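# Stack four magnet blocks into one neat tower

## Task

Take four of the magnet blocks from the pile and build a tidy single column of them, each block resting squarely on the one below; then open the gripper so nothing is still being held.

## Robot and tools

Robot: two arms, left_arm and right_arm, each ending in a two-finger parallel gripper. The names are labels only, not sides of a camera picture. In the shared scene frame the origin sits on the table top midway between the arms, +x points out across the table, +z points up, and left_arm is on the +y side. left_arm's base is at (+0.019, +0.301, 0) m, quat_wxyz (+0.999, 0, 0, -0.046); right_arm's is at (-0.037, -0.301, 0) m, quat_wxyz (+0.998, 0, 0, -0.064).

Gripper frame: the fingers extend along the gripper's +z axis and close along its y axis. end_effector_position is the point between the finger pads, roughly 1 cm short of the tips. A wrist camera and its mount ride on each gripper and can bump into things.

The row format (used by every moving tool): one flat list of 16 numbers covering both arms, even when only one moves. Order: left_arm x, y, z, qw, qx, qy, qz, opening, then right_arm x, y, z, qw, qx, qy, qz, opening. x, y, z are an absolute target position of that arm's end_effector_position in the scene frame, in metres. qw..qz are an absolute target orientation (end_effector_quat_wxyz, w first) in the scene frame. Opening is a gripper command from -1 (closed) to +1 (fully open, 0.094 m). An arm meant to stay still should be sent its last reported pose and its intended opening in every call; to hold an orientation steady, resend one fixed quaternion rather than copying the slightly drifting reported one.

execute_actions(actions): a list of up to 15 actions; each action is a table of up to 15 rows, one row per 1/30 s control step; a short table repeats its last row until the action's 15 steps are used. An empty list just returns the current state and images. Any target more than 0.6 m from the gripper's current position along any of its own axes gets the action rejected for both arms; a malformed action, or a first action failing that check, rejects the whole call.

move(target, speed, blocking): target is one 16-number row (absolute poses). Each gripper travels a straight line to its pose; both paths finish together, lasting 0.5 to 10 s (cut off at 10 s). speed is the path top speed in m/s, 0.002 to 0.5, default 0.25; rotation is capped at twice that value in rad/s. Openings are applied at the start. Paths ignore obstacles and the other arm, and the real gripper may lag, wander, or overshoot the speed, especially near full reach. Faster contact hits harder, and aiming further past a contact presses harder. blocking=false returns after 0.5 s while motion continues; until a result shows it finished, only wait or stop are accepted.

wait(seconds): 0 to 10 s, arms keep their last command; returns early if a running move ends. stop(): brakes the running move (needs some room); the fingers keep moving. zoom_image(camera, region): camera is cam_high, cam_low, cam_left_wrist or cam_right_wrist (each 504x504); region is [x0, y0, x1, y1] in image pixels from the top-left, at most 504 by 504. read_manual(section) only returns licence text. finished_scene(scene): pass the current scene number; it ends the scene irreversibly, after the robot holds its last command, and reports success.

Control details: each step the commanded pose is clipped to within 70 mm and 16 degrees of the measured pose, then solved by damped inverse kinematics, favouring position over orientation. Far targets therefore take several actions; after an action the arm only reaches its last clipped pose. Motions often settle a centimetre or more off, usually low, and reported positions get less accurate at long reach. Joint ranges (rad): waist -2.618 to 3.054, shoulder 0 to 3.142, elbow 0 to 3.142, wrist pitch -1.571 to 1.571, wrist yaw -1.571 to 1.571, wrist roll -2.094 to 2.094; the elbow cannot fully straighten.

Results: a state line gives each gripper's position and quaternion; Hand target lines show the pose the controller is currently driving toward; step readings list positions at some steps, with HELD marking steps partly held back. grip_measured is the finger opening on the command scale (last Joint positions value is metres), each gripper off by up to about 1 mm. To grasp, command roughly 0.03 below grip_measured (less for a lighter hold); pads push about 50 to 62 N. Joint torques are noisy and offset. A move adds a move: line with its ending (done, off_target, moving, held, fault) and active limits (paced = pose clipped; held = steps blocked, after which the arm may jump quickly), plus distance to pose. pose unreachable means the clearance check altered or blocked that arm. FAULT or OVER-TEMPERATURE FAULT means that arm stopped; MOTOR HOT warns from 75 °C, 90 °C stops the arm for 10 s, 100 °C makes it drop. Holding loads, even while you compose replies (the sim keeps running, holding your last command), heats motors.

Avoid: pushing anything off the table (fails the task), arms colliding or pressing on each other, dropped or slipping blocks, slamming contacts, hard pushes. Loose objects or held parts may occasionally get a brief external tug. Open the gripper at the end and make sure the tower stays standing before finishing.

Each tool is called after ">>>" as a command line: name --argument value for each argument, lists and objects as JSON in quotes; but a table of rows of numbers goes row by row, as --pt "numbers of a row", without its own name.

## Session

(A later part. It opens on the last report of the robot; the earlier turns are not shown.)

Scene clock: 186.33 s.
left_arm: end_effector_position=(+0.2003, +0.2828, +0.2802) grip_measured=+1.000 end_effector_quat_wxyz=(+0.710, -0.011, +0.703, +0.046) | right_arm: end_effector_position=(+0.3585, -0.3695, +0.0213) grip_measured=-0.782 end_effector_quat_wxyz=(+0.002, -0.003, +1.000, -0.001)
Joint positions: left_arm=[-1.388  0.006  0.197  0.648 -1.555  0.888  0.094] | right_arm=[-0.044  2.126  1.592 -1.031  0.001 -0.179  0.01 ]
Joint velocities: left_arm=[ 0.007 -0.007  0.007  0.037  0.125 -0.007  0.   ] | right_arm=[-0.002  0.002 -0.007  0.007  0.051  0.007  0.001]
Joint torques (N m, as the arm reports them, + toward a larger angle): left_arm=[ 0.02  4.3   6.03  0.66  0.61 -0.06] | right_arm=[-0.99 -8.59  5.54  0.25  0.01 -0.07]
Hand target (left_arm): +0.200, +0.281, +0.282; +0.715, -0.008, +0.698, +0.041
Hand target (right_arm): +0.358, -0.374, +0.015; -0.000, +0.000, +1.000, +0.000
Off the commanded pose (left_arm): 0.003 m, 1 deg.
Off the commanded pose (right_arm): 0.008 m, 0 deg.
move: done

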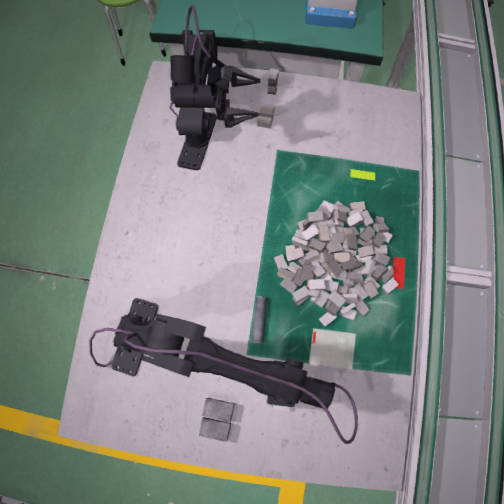

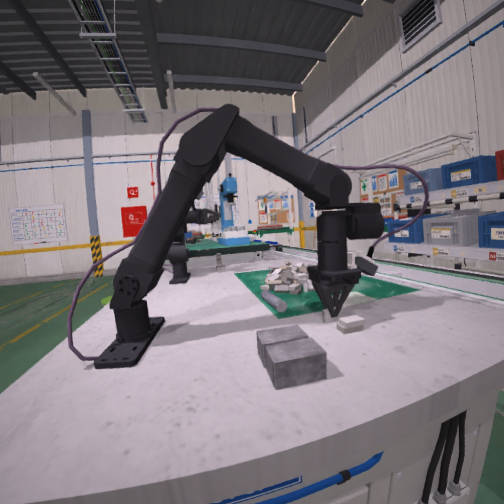

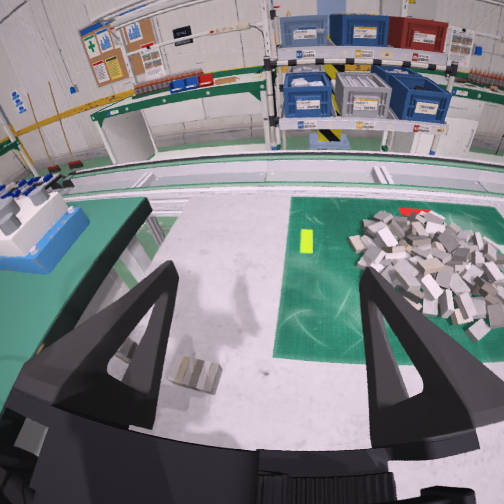

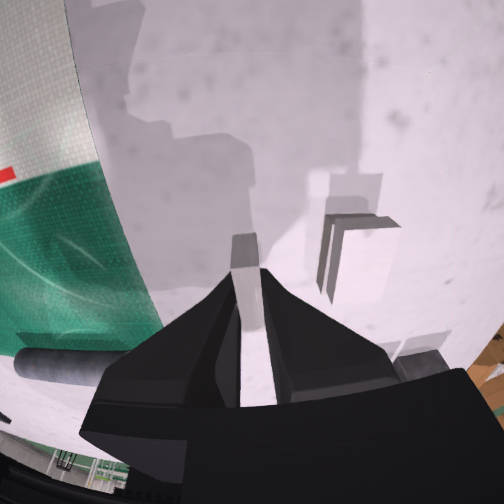

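>>> move --target '[0.2005,0.2805,0.2823, 0.715,-0.008,0.698,0.041, 1, 0.358,-0.372,0.018, 0,0,1,0, -0.4]' --speed 0.01

>>> move --target '[0.2005,0.2805,0.2823, 0.715,-0.008,0.698,0.041, 1, 0.360,-0.370,0.055, 0,0,1,0, -0.4]' --speed 0.05

>>> move --target '[0.2005,0.2805,0.2823, 0.715,-0.008,0.698,0.041, 1, 0.360,-0.342,0.05, 0,0,1,0, 0.28]' --speed 0.05

Scene clock: 188.63 s.
left_arm: end_effector_position=(+0.2003, +0.2828, +0.2802) grip_measured=+1.000 end_effector_quat_wxyz=(+0.710, -0.011, +0.703, +0.046) | right_arm: end_effector_position=(+0.3588, -0.3695, +0.0213) grip_measured=-0.403 end_effector_quat_wxyz=(+0.003, -0.003, +1.000, -0.001)
Joint positions: left_arm=[-1.388  0.006  0.197  0.648 -1.555  0.888  0.094] | right_arm=[-0.044  2.126  1.592 -1.03   0.001 -0.179  0.028]
Joint velocities: left_arm=[-0.002 -0.007  0.012 -0.007 -0.007  0.007  0.   ] | right_arm=[-0.002  0.002 -0.002 -0.022 -0.007 -0.066  0.   ]
Joint torques (N m, as the arm reports them, + toward a larger angle): left_arm=[ 0.06  4.3   6.02  0.64  0.6  -0.06] | right_arm=[-0.63 -8.86  6.04  0.17  0.02 -0.03]
Hand target (left_arm): +0.200, +0.281, +0.282; +0.715, -0.008, +0.698, +0.041
Hand target (right_arm): +0.358, -0.372, +0.018; +0.000, -0.000, +1.000, +0.000
Off the commanded pose (left_arm): 0.003 m, 1 deg.
Off the commanded pose (right_arm): 0.004 m, 1 deg.
move: done

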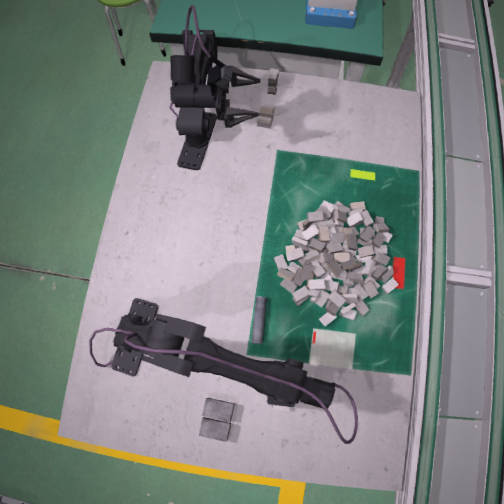

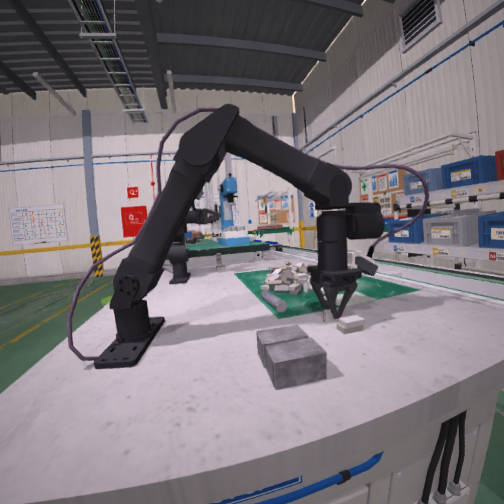

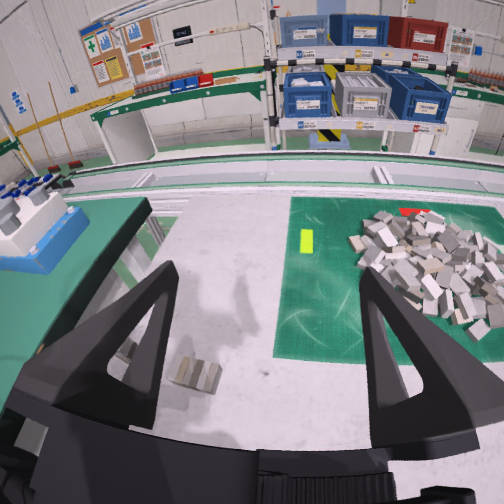

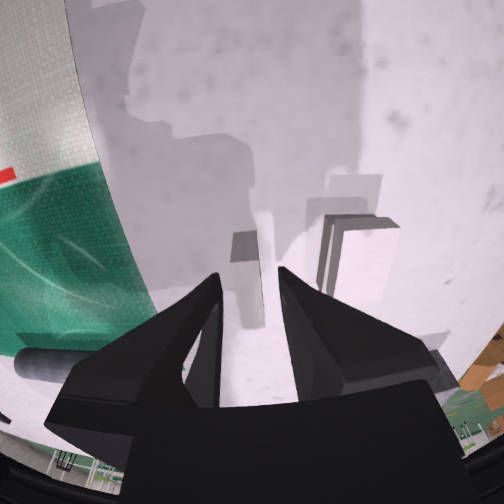

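Scene clock: 189.77 s.
left_arm: end_effector_position=(+0.2003, +0.2828, +0.2802) grip_measured=+1.000 end_effector_quat_wxyz=(+0.710, -0.011, +0.703, +0.046) | right_arm: end_effector_position=(+0.3531, -0.3685, +0.0404) grip_measured=-0.403 end_effector_quat_wxyz=(-0.018, -0.003, +1.000, +0.002)
Joint positions: left_arm=[-1.388  0.006  0.197  0.648 -1.555  0.888  0.094] | right_arm=[-0.044  2.126  1.67  -1.151  0.001 -0.179  0.028]
Joint velocities: left_arm=[ 0.022 -0.002  0.002 -0.11   0.051 -0.066  0.   ] | right_arm=[-0.007 -0.007 -0.002 -0.051  0.081  0.051 -0.   ]
Joint torques (N m, as the arm reports them, + toward a larger angle): left_arm=[ 0.04  4.28  6.03  0.66  0.61 -0.06] | right_arm=[ -0.15 -10.73   8.57  -0.02   0.01   0.01]
Hand target (left_arm): +0.200, +0.281, +0.282; +0.715, -0.008, +0.698, +0.041
Hand target (right_arm): +0.360, -0.370, +0.055; +0.000, -0.000, +1.000, +0.000
Off the commanded pose (left_arm): 0.003 m, 1 deg.
Off the commanded pose (right_arm): 0.016 m, 2 deg.
move: off_target (right_arm)

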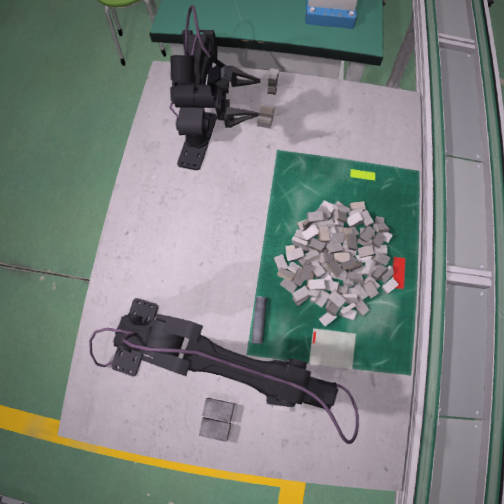

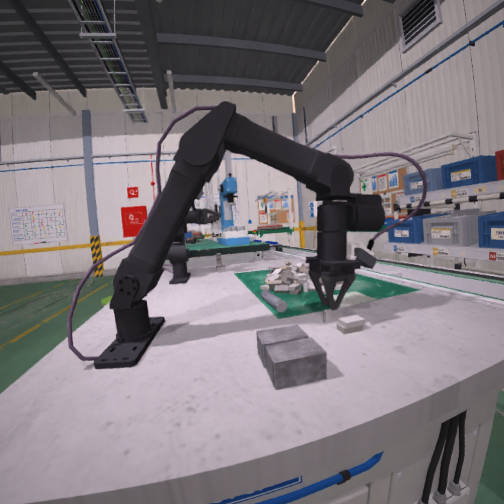

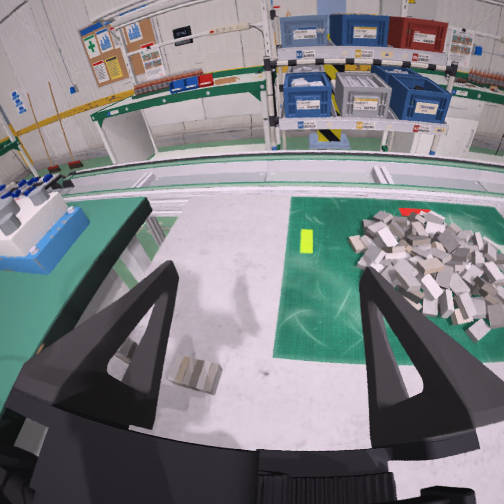

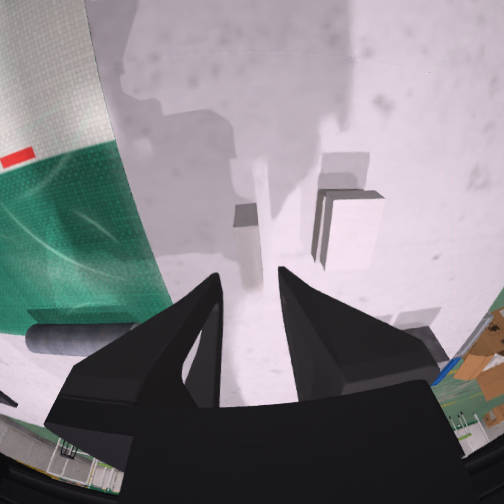

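Scene clock: 190.67 s.
left_arm: end_effector_position=(+0.2003, +0.2828, +0.2803) grip_measured=+1.000 end_effector_quat_wxyz=(+0.710, -0.011, +0.703, +0.046) | right_arm: end_effector_position=(+0.3568, -0.3460, +0.0404) grip_measured=+0.278 end_effector_quat_wxyz=(-0.017, +0.001, +1.000, +0.001)
Joint positions: left_arm=[-1.388  0.006  0.197  0.648 -1.554  0.888  0.094] | right_arm=[ 0.013  2.126  1.67  -1.149  0.001 -0.114  0.06 ]
Joint velocities: left_arm=[-0.022 -0.007 -0.002  0.022 -0.081 -0.022  0.   ] | right_arm=[ 0.007  0.007 -0.002  0.022 -0.081 -0.066  0.   ]
Joint torques (N m, as the arm reports them, + toward a larger angle): left_arm=[ 0.06  4.31  6.    0.64  0.61 -0.06] | right_arm=[  0.86 -11.36   5.59   0.16   0.01   0.03]
Hand target (left_arm): +0.200, +0.281, +0.282; +0.715, -0.008, +0.698, +0.041
Hand target (right_arm): +0.361, -0.342, +0.050; +0.000, +0.000, +1.000, +0.000
Off the commanded pose (left_arm): 0.003 m, 1 deg.
Off the commanded pose (right_arm): 0.011 m, 2 deg.
move: off_target (right_arm)

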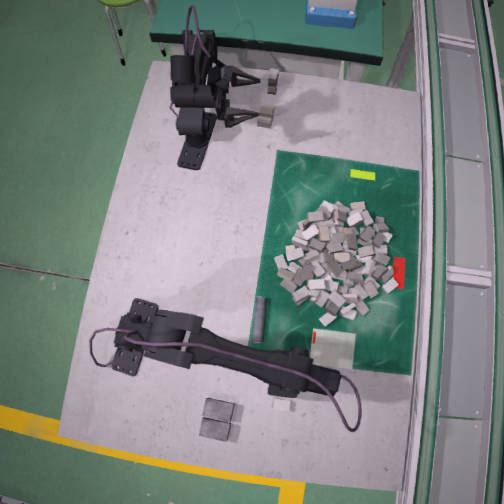

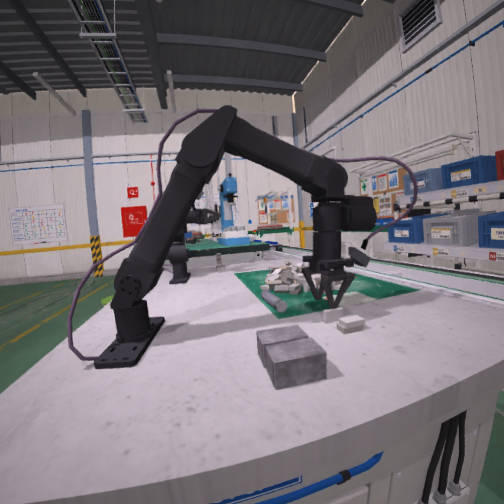

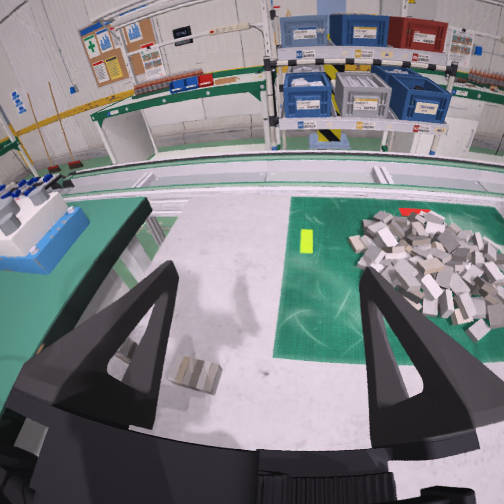

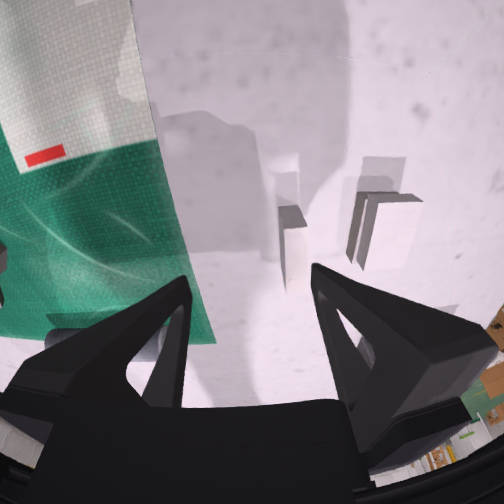

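>>> move --target '[0.2005,0.2805,0.2823, 0.715,-0.008,0.698,0.041, 1, 0.361,-0.344,0.030, 0,0,1,0, 0.45]' --speed 0.02

Scene clock: 192.67 s.
left_arm: end_effector_position=(+0.2003, +0.2828, +0.2802) grip_measured=+1.000 end_effector_quat_wxyz=(+0.710, -0.011, +0.703, +0.046) | right_arm: end_effector_position=(+0.3587, -0.3462, +0.0289) grip_measured=+0.447 end_effector_quat_wxyz=(-0.008, +0.002, +1.000, +0.000)
Joint positions: left_arm=[-1.388  0.006  0.197  0.648 -1.555  0.888  0.094] | right_arm=[ 0.013  2.126  1.623 -1.084  0.001 -0.111  0.068]
Joint velocities: left_arm=[-0.007 -0.007 -0.007 -0.007 -0.007 -0.051  0.   ] | right_arm=[ 0.012  0.002  0.022  0.051  0.051 -0.095 -0.001]
Joint torques (N m, as the arm reports them, + toward a larger angle): left_arm=[ 0.01  4.31  5.98  0.65  0.6  -0.06] | right_arm=[ 0.46 -9.97  5.37  0.18  0.01 -0.01]
Hand target (left_arm): +0.200, +0.281, +0.282; +0.715, -0.008, +0.698, +0.041
Hand target (right_arm): +0.361, -0.344, +0.030; -0.000, +0.000, +1.000, -0.000
Off the commanded pose (left_arm): 0.003 m, 1 deg.
Off the commanded pose (right_arm): 0.003 m, 1 deg.
move: done

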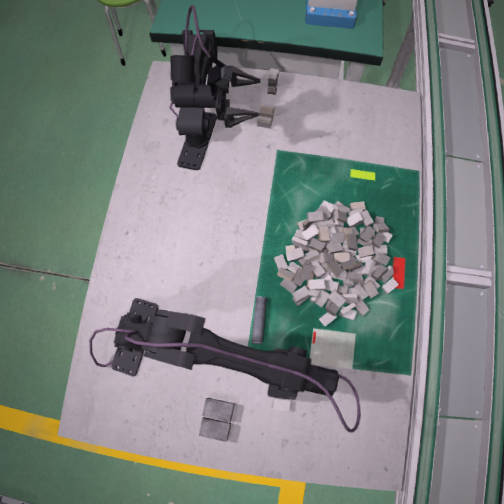

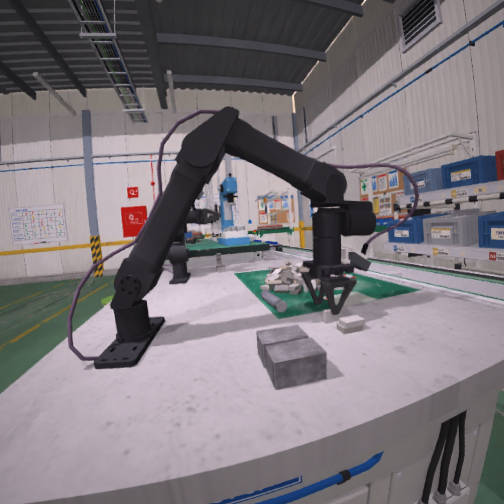

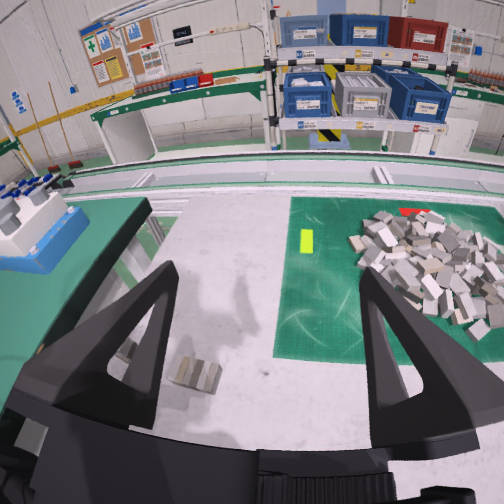

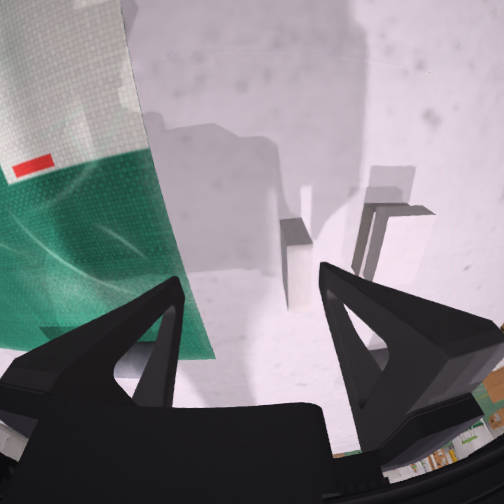

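>>> move --target '[0.2005,0.2805,0.2823, 0.715,-0.008,0.698,0.041, 1, 0.361,-0.323,0.030, 0,0,1,0, 0.45]' --speed 0.02

Scene clock: 194.57 s.
left_arm: end_effector_position=(+0.2003, +0.2828, +0.2802) grip_measured=+1.000 end_effector_quat_wxyz=(+0.710, -0.011, +0.703, +0.046) | right_arm: end_effector_position=(+0.3621, -0.3281, +0.0289) grip_measured=+0.448 end_effector_quat_wxyz=(-0.004, +0.002, +1.000, -0.000)
Joint positions: left_arm=[-1.388  0.006  0.197  0.648 -1.555  0.888  0.094] | right_arm=[ 0.059  2.126  1.623 -1.077  0.001 -0.065  0.068]
Joint velocities: left_arm=[ 0.012 -0.012 -0.002  0.022  0.007 -0.051  0.   ] | right_arm=[ 0.002  0.002  0.002  0.022 -0.007 -0.022  0.001]
Joint torques (N m, as the arm reports them, + toward a larger angle): left_arm=[-0.01  4.3   6.02  0.66  0.61 -0.06] | right_arm=[  1.   -10.36   4.69   0.21   0.     0.03]
Hand target (left_arm): +0.200, +0.281, +0.282; +0.715, -0.008, +0.698, +0.041
Hand target (right_arm): +0.361, -0.323, +0.030; +0.000, +0.000, +1.000, +0.000
Off the commanded pose (left_arm): 0.003 m, 1 deg.
Off the commanded pose (right_arm): 0.005 m, 1 deg.
move: done

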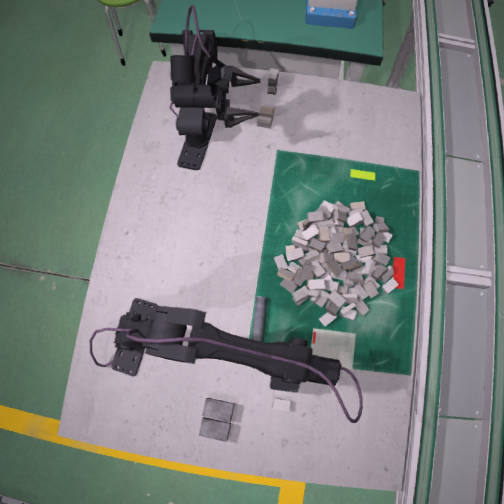

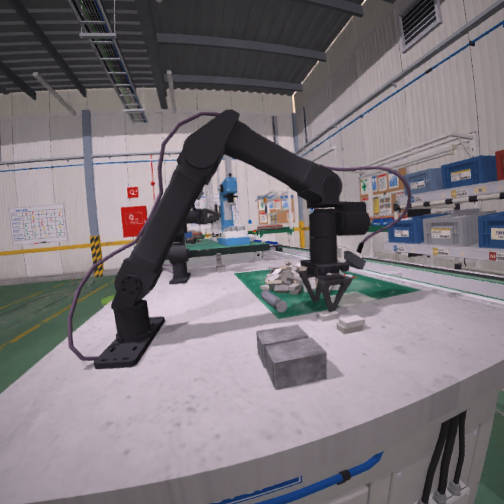

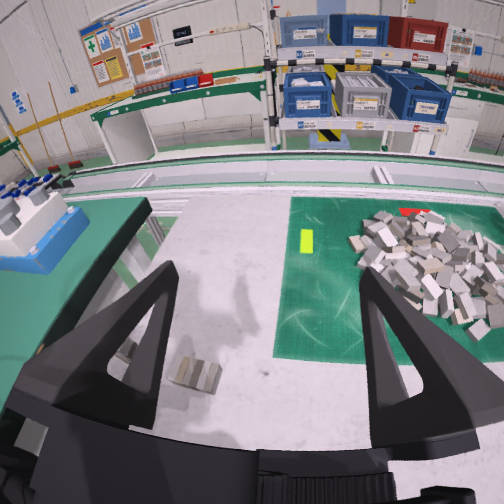

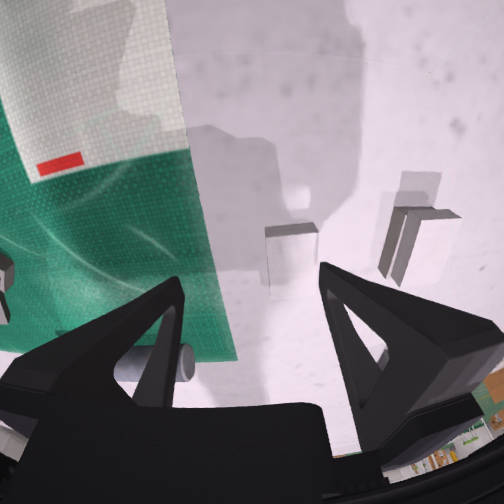

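>>> move --target '[0.2005,0.2805,0.2823, 0.715,-0.008,0.698,0.041, 1, 0.362,-0.352,0.030, 0,0,1,0, -0.1]' --speed 0.03

Scene clock: 196.33 s.
left_arm: end_effector_position=(+0.2003, +0.2828, +0.2802) grip_measured=+1.000 end_effector_quat_wxyz=(+0.710, -0.011, +0.703, +0.046) | right_arm: end_effector_position=(+0.3605, -0.3473, +0.0289) grip_measured=-0.097 end_effector_quat_wxyz=(-0.004, -0.002, +1.000, -0.000)
Joint positions: left_arm=[-1.388  0.006  0.197  0.648 -1.555  0.888  0.094] | right_arm=[ 0.011  2.126  1.623 -1.076  0.001 -0.121  0.042]
Joint velocities: left_arm=[ 0.017  0.002 -0.007  0.022 -0.051 -0.007  0.   ] | right_arm=[-0.007  0.002 -0.002 -0.022  0.051  0.037  0.   ]
Joint torques (N m, as the arm reports them, + toward a larger angle): left_arm=[ 0.03  4.29  6.    0.65  0.61 -0.06] | right_arm=[-0.89 -9.55  6.19  0.15  0.04 -0.07]
Hand target (left_arm): +0.200, +0.281, +0.282; +0.715, -0.008, +0.698, +0.041
Hand target (right_arm): +0.362, -0.352, +0.030; -0.000, -0.000, +1.000, -0.000
Off the commanded pose (left_arm): 0.003 m, 1 deg.
Off the commanded pose (right_arm): 0.005 m, 1 deg.
move: done

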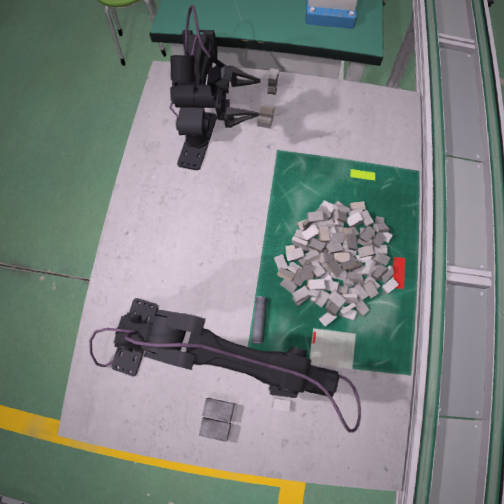

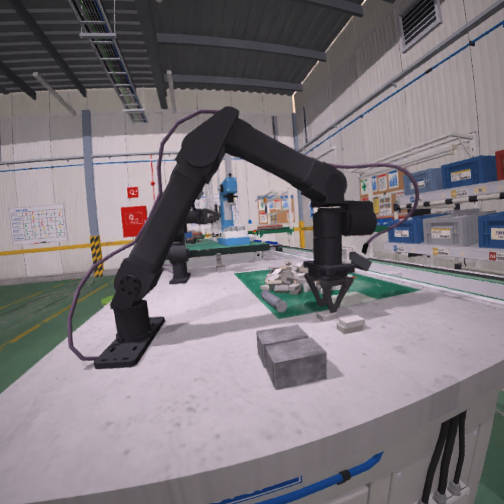

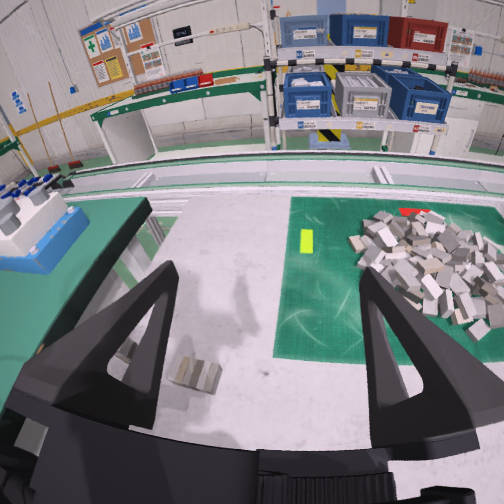

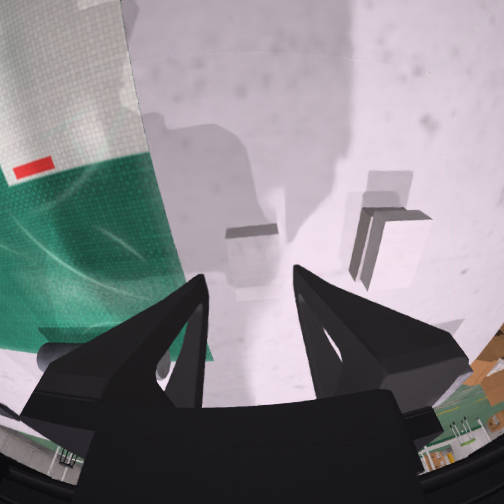

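>>> move --target '[0.2005,0.2805,0.2823, 0.715,-0.008,0.698,0.041, 1, 0.362,-0.352,0.013, 0,0,1,0, -0.1]' --speed 0.015

Scene clock: 198.40 s.
left_arm: end_effector_position=(+0.2003, +0.2828, +0.2803) grip_measured=+1.000 end_effector_quat_wxyz=(+0.710, -0.011, +0.703, +0.046) | right_arm: end_effector_position=(+0.3630, -0.3476, +0.0215) grip_measured=-0.097 end_effector_quat_wxyz=(+0.005, -0.003, +1.000, -0.001)
Joint positions: left_arm=[-1.388  0.006  0.197  0.648 -1.554  0.888  0.094] | right_arm=[ 0.011  2.126  1.593 -1.027  0.001 -0.123  0.042]
Joint velocities: left_arm=[-0.017 -0.007  0.002  0.007 -0.007 -0.066  0.   ] | right_arm=[-0.007 -0.017 -0.007  0.022 -0.007 -0.007 -0.001]
Joint torques (N m, as the arm reports them, + toward a larger angle): left_arm=[ 0.03  4.3   6.02  0.65  0.62 -0.05] | right_arm=[-0.96 -8.29  5.32  0.25  0.02 -0.07]
Hand target (left_arm): +0.200, +0.281, +0.282; +0.715, -0.008, +0.698, +0.041
Hand target (right_arm): +0.362, -0.352, +0.013; -0.000, +0.000, +1.000, -0.000
Off the commanded pose (left_arm): 0.003 m, 1 deg.
Off the commanded pose (right_arm): 0.010 m, 1 deg.
move: done

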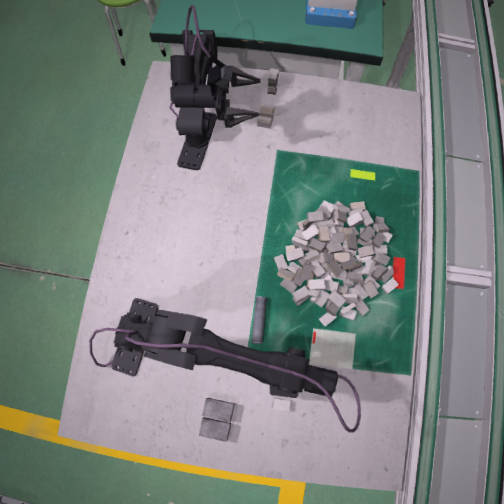

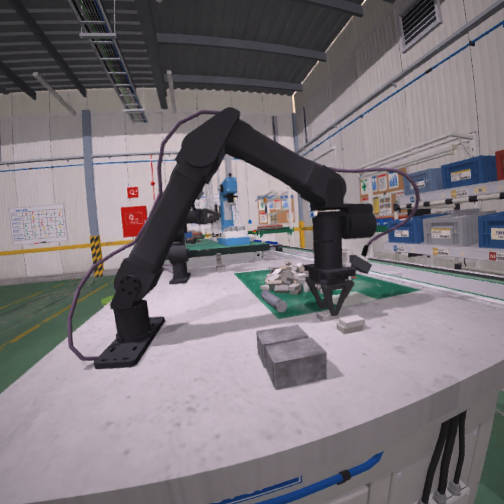

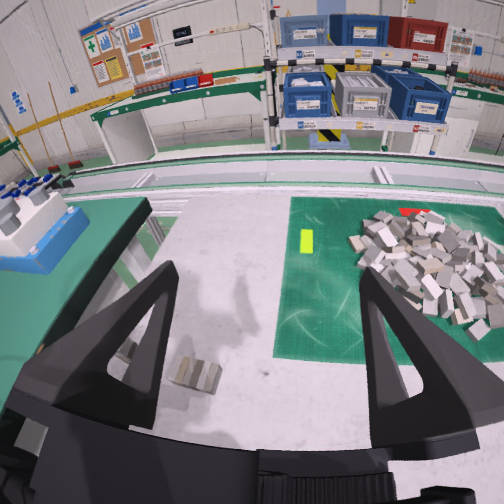

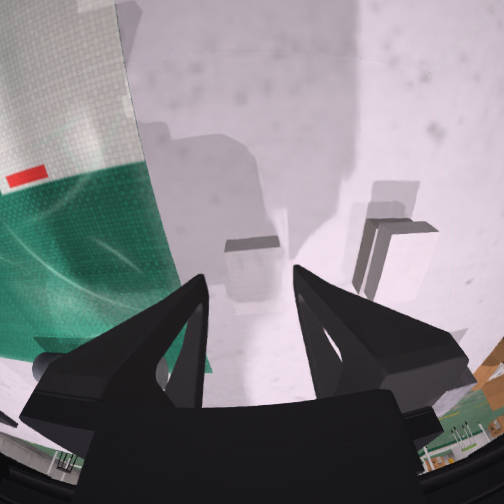

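>>> execute_actions --actions '[]'

Scene clock: 200.20 s.
left_arm: end_effector_position=(+0.2003, +0.2828, +0.2803) grip_measured=+1.000 end_effector_quat_wxyz=(+0.710, -0.011, +0.703, +0.046) | right_arm: end_effector_position=(+0.3635, -0.3477, +0.0215) grip_measured=-0.097 end_effector_quat_wxyz=(+0.006, -0.003, +1.000, -0.001)
Joint positions: left_arm=[-1.388  0.006  0.197  0.648 -1.554  0.888  0.094] | right_arm=[ 0.011  2.126  1.593 -1.025  0.001 -0.123  0.042]
Joint velocities: left_arm=[ 0.002 -0.007  0.012  0.007  0.022 -0.022  0.   ] | right_arm=[ 0.007  0.002 -0.007  0.022 -0.051 -0.022 -0.001]
Joint torques (N m, as the arm reports them, + toward a larger angle): left_arm=[ 0.05  4.31  6.02  0.64  0.61 -0.07] | right_arm=[-0.92 -8.33  5.38  0.26  0.   -0.06]
Hand target (left_arm): +0.200, +0.281, +0.282; +0.715, -0.008, +0.698, +0.041
Hand target (right_arm): +0.362, -0.352, +0.013; -0.000, +0.000, +1.000, -0.000
Off the commanded pose (left_arm): 0.003 m, 1 deg.
Off the commanded pose (right_arm): 0.010 m, 1 deg.

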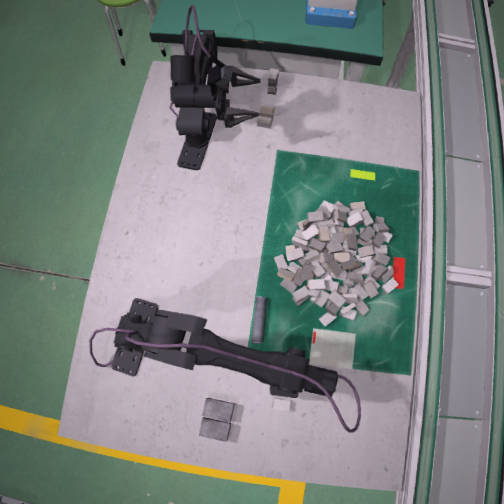

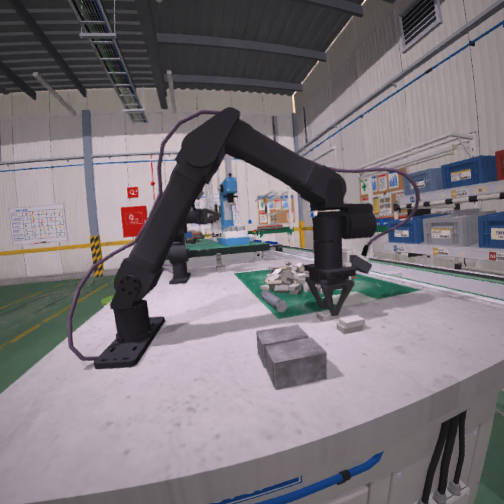

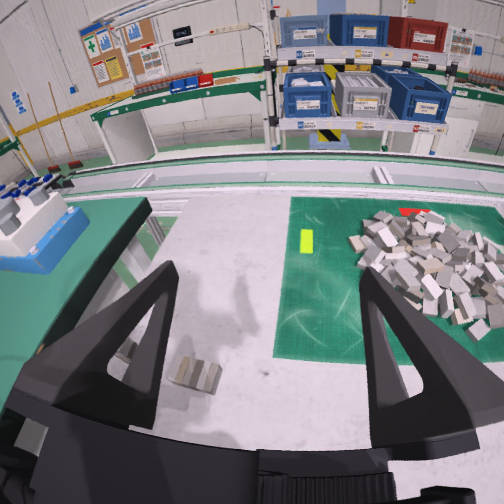

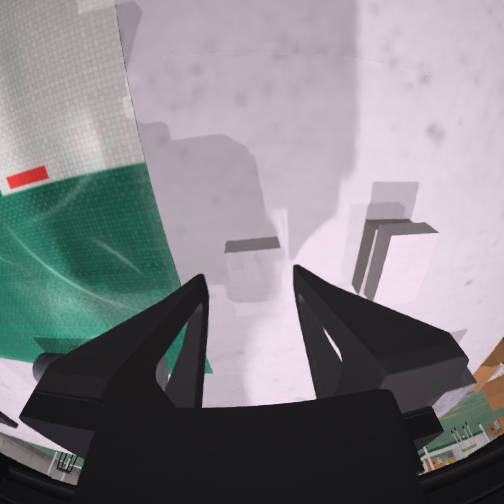

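>>> move --target '[0.2005,0.2805,0.2823,0.715,-0.008,0.698,0.041,1, 0.362,-0.352,0.005,0,0,1,0,-0.1]' --speed 0.012

Scene clock: 202.40 s.
left_arm: end_effector_position=(+0.2003, +0.2828, +0.2802) grip_measured=+1.000 end_effector_quat_wxyz=(+0.710, -0.011, +0.703, +0.046) | right_arm: end_effector_position=(+0.3630, -0.3476, +0.0105) grip_measured=-0.097 end_effector_quat_wxyz=(+0.002, -0.003, +1.000, -0.001)
Joint positions: left_arm=[-1.388  0.006  0.197  0.648 -1.555  0.888  0.094] | right_arm=[ 0.011  2.146  1.578 -0.999  0.001 -0.123  0.042]
Joint velocities: left_arm=[ 0.002 -0.007 -0.017  0.007  0.022 -0.022  0.   ] | right_arm=[-0.002 -0.002  0.017  0.037 -0.007 -0.051  0.001]
Joint torques (N m, as the arm reports them, + toward a larger angle): left_arm=[ 0.03  4.27  6.02  0.65  0.61 -0.07] | right_arm=[-0.96 -8.91  5.13  0.24  0.01 -0.07]
Hand target (left_arm): +0.200, +0.281, +0.282; +0.715, -0.008, +0.698, +0.041
Hand target (right_arm): +0.362, -0.352, +0.005; -0.000, -0.000, +1.000, +0.000
Off the commanded pose (left_arm): 0.003 m, 1 deg.
Off the commanded pose (right_arm): 0.007 m, 0 deg.
move: done

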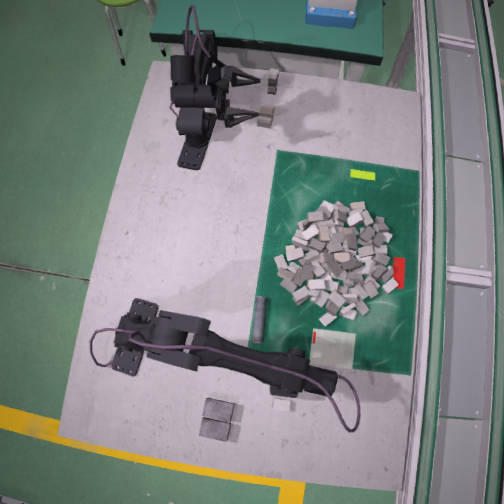

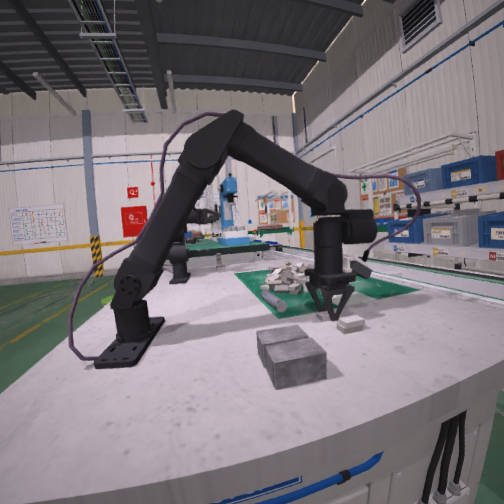

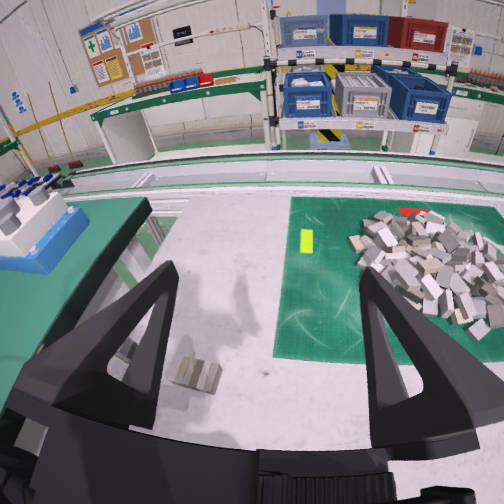

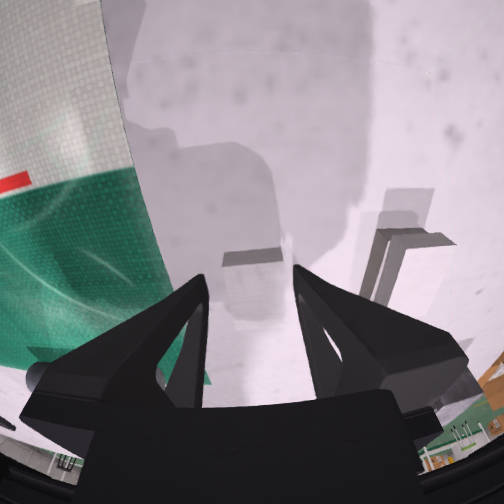

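Measured z = 0.0105. Close the gripper.

>>> execute_actions --actions '[[[0.2005,0.2805,0.2823,0.715,-0.008,0.698,0.041,1, 0.362,-0.352,0.005,0,0,1,0,-0.54]],[[0.2005,0.2805,0.2823,0.715,-0.008,0.698,0.041,1, 0.362,-0.352,0.005,0,0,1,0,-0.54]]]'

Scene clock: 203.77 s.
left_arm: end_effector_position=(+0.2003, +0.2828, +0.2803) grip_measured=+1.000 end_effector_quat_wxyz=(+0.710, -0.011, +0.703, +0.046) | right_arm: end_effector_position=(+0.3637, -0.3477, +0.0105) grip_measured=-0.488 end_effector_quat_wxyz=(+0.003, -0.003, +1.000, -0.001)
Joint positions: left_arm=[-1.388  0.006  0.197  0.648 -1.554  0.888  0.094] | right_arm=[ 0.011  2.146  1.578 -0.996  0.001 -0.124  0.024]
Joint velocities: left_arm=[-0.017  0.002 -0.007 -0.007  0.007  0.007  0.   ] | right_arm=[-0.002 -0.002 -0.007 -0.022 -0.037 -0.022 -0.   ]
Joint torques (N m, as the arm reports them, + toward a larger angle): left_arm=[ 0.03  4.31  6.03  0.66  0.61 -0.06] | right_arm=[-0.97 -8.9   5.21  0.23  0.   -0.06]
Hand target (left_arm): +0.200, +0.281, +0.282; +0.715, -0.008, +0.698, +0.041
Hand target (right_arm): +0.362, -0.352, +0.005; -0.000, -0.000, +1.000, +0.000
Off the commanded pose (left_arm): 0.003 m, 1 deg.
Off the commanded pose (right_arm): 0.007 m, 1 deg.
Step readings (end_effector_position; steps 1 to 15: 1st action; 16 to 30: 2nd action):
0: left_arm (+0.2003, +0.2828, +0.2802) | right_arm (+0.3635, -0.3477, +0.0105)
1: left_arm (+0.2003, +0.2828, +0.2802) | right_arm (+0.3635, -0.3477, +0.0105)
2: left_arm (+0.2003, +0.2828, +0.2802) | right_arm (+0.3636, -0.3478, +0.0105)
4: left_arm (+0.2003, +0.2828, +0.2802) | right_arm (+0.3636, -0.3477, +0.0105)
8: left_arm (+0.2003, +0.2828, +0.2802) | right_arm (+0.3637, -0.3477, +0.0105)
15: left_arm (+0.2003, +0.2828, +0.2802) | right_arm (+0.3637, -0.3477, +0.0105)
16: left_arm (+0.2003, +0.2828, +0.2802) | right_arm (+0.3637, -0.3477, +0.0105)
17: left_arm (+0.2003, +0.2828, +0.2803) | right_arm (+0.3637, -0.3477, +0.0105)
19: left_arm (+0.2003, +0.2828, +0.2803) | right_arm (+0.3637, -0.3477, +0.0105)
23: left_arm (+0.2003, +0.2828, +0.2803) | right_arm (+0.3637, -0.3477, +0.0105)
30: end_effector_position above

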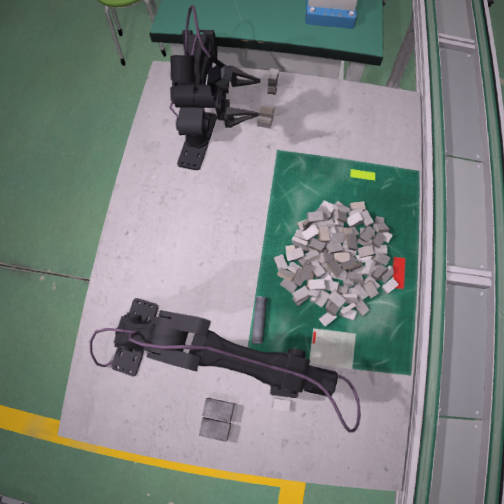

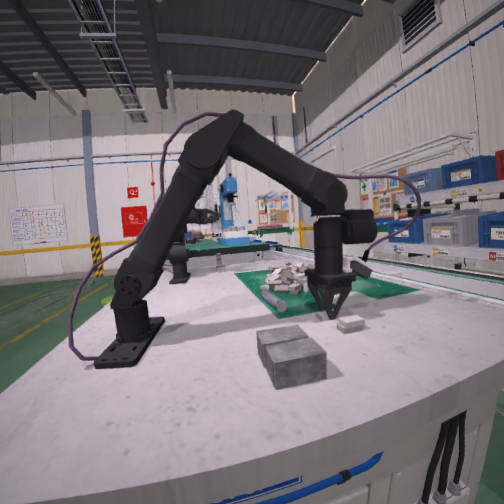

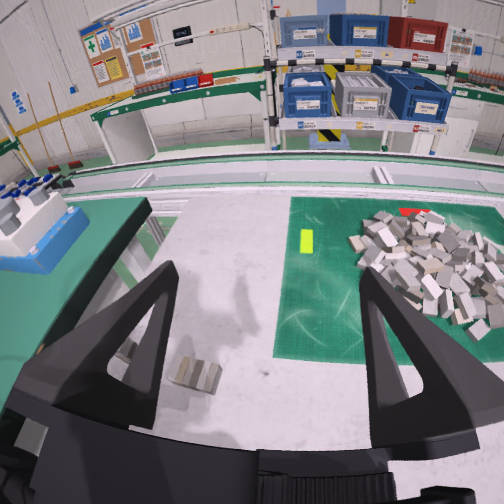

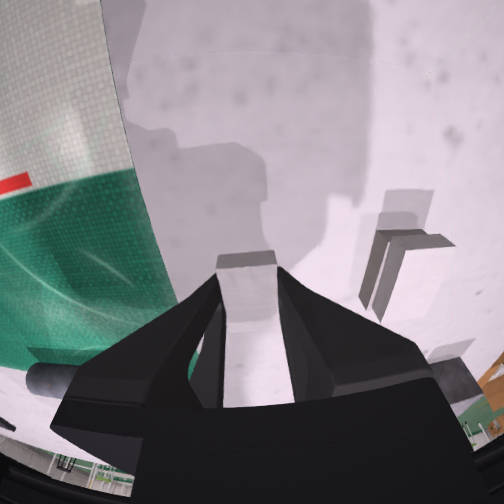

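Gripped at z 0.0105. Lift.

>>> move --target '[0.2005,0.2805,0.2823,0.715,-0.008,0.698,0.041,1, 0.362,-0.352,0.055,0,0,1,0,-0.54]' --speed 0.04

>>> move --target '[0.2005,0.2805,0.2823,0.715,-0.008,0.698,0.041,1, 0.364,-0.426,0.055,0,0,1,0,-0.54]' --speed 0.04

Scene clock: 205.77 s.
left_arm: end_effector_position=(+0.2003, +0.2828, +0.2802) grip_measured=+1.000 end_effector_quat_wxyz=(+0.710, -0.011, +0.703, +0.046) | right_arm: end_effector_position=(+0.3530, -0.3465, +0.0308) grip_measured=-0.488 end_effector_quat_wxyz=(-0.030, -0.003, +1.000, +0.003)
Joint positions: left_arm=[-1.388  0.006  0.197  0.648 -1.555  0.888  0.094] | right_arm=[ 0.011  2.146  1.66  -1.145  0.001 -0.124  0.024]
Joint velocities: left_arm=[ 0.012  0.012 -0.007 -0.095 -0.007 -0.037  0.   ] | right_arm=[-0.002  0.002  0.007 -0.007 -0.051  0.022 -0.001]
Joint torques (N m, as the arm reports them, + toward a larger angle): left_arm=[ 0.02  4.3   6.    0.65  0.61 -0.06] | right_arm=[ -0.97 -12.4    8.72  -0.07   0.01  -0.07]
Hand target (left_arm): +0.200, +0.281, +0.282; +0.715, -0.008, +0.698, +0.041
Hand target (right_arm): +0.362, -0.352, +0.055; +0.000, -0.000, +1.000, -0.000
Off the commanded pose (left_arm): 0.003 m, 1 deg.
Off the commanded pose (right_arm): 0.026 m, 3 deg.
move: off_target (right_arm)

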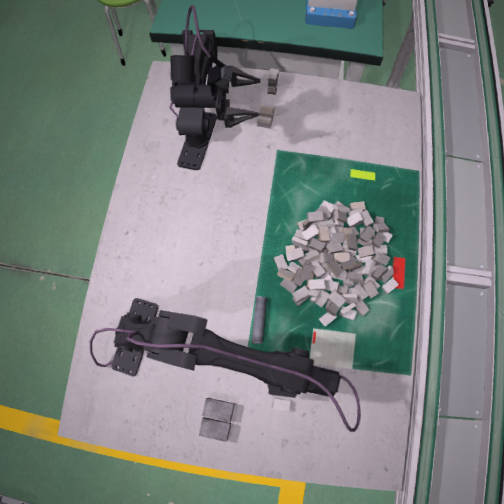

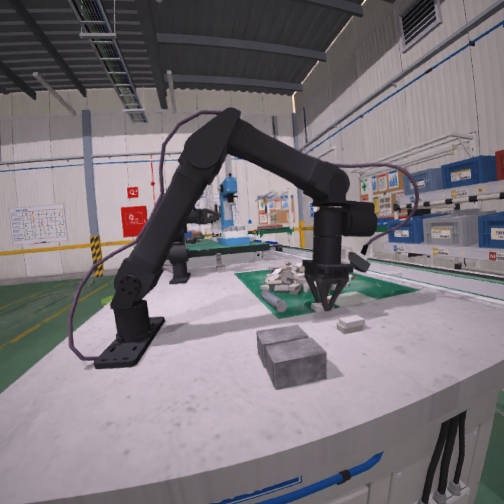

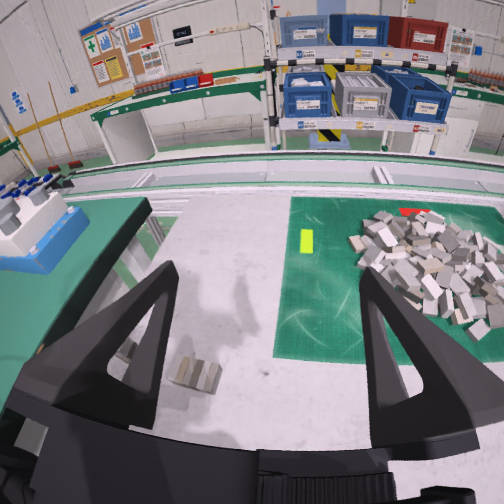

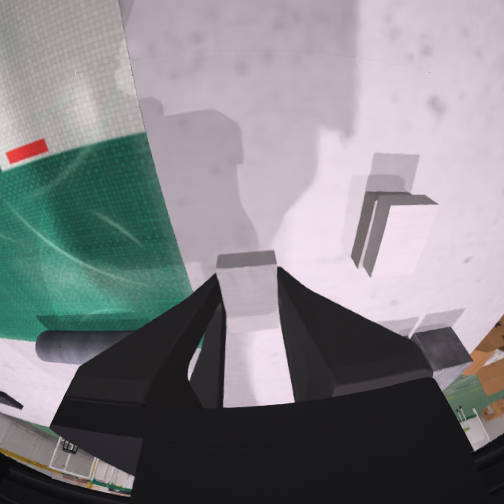

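Scene clock: 208.17 s.
left_arm: end_effector_position=(+0.2003, +0.2828, +0.2802) grip_measured=+1.000 end_effector_quat_wxyz=(+0.710, -0.011, +0.703, +0.046) | right_arm: end_effector_position=(+0.3585, -0.4204, +0.0485) grip_measured=-0.488 end_effector_quat_wxyz=(-0.008, -0.001, +1.000, +0.002)
Joint positions: left_arm=[-1.388  0.006  0.197  0.648 -1.555  0.888  0.094] | right_arm=[-0.166  2.169  1.771 -1.189  0.001 -0.296  0.024]
Joint velocities: left_arm=[-0.012 -0.022  0.007  0.022 -0.007  0.066  0.   ] | right_arm=[-0.007 -0.007 -0.007 -0.007 -0.051 -0.007 -0.001]
Joint torques (N m, as the arm reports them, + toward a larger angle): left_arm=[ 0.05  4.29  6.07  0.66  0.61 -0.05] | right_arm=[-0.87 -9.51  8.94  0.02  0.01 -0.07]
Hand target (left_arm): +0.200, +0.281, +0.282; +0.715, -0.008, +0.698, +0.041
Hand target (right_arm): +0.362, -0.426, +0.055; -0.001, +0.000, +1.000, -0.001
Off the commanded pose (left_arm): 0.003 m, 1 deg.
Off the commanded pose (right_arm): 0.010 m, 1 deg.
move: done

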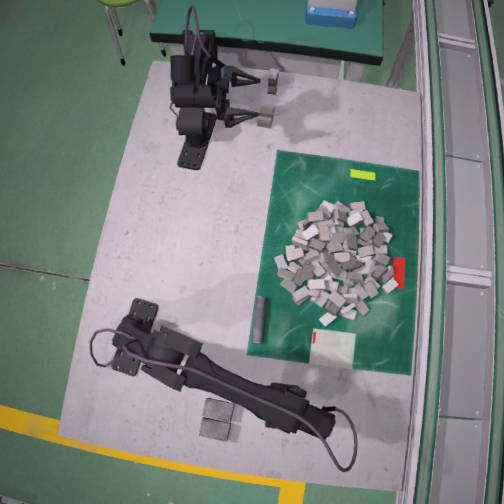

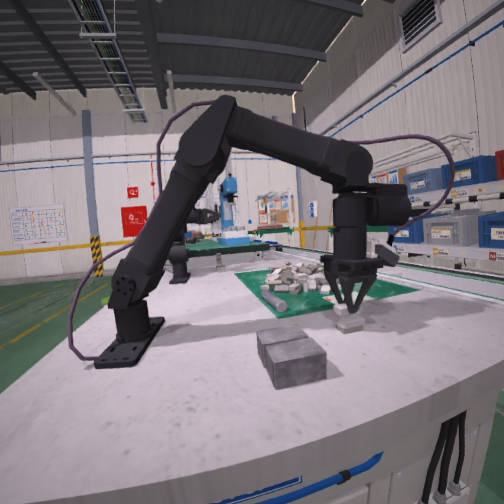

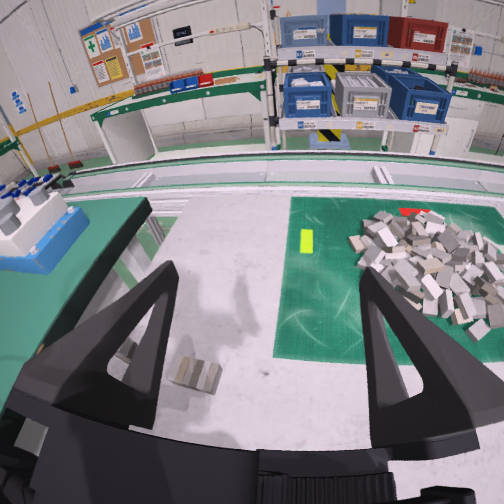

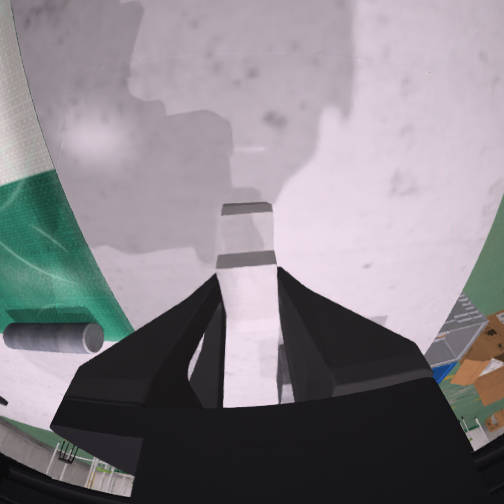

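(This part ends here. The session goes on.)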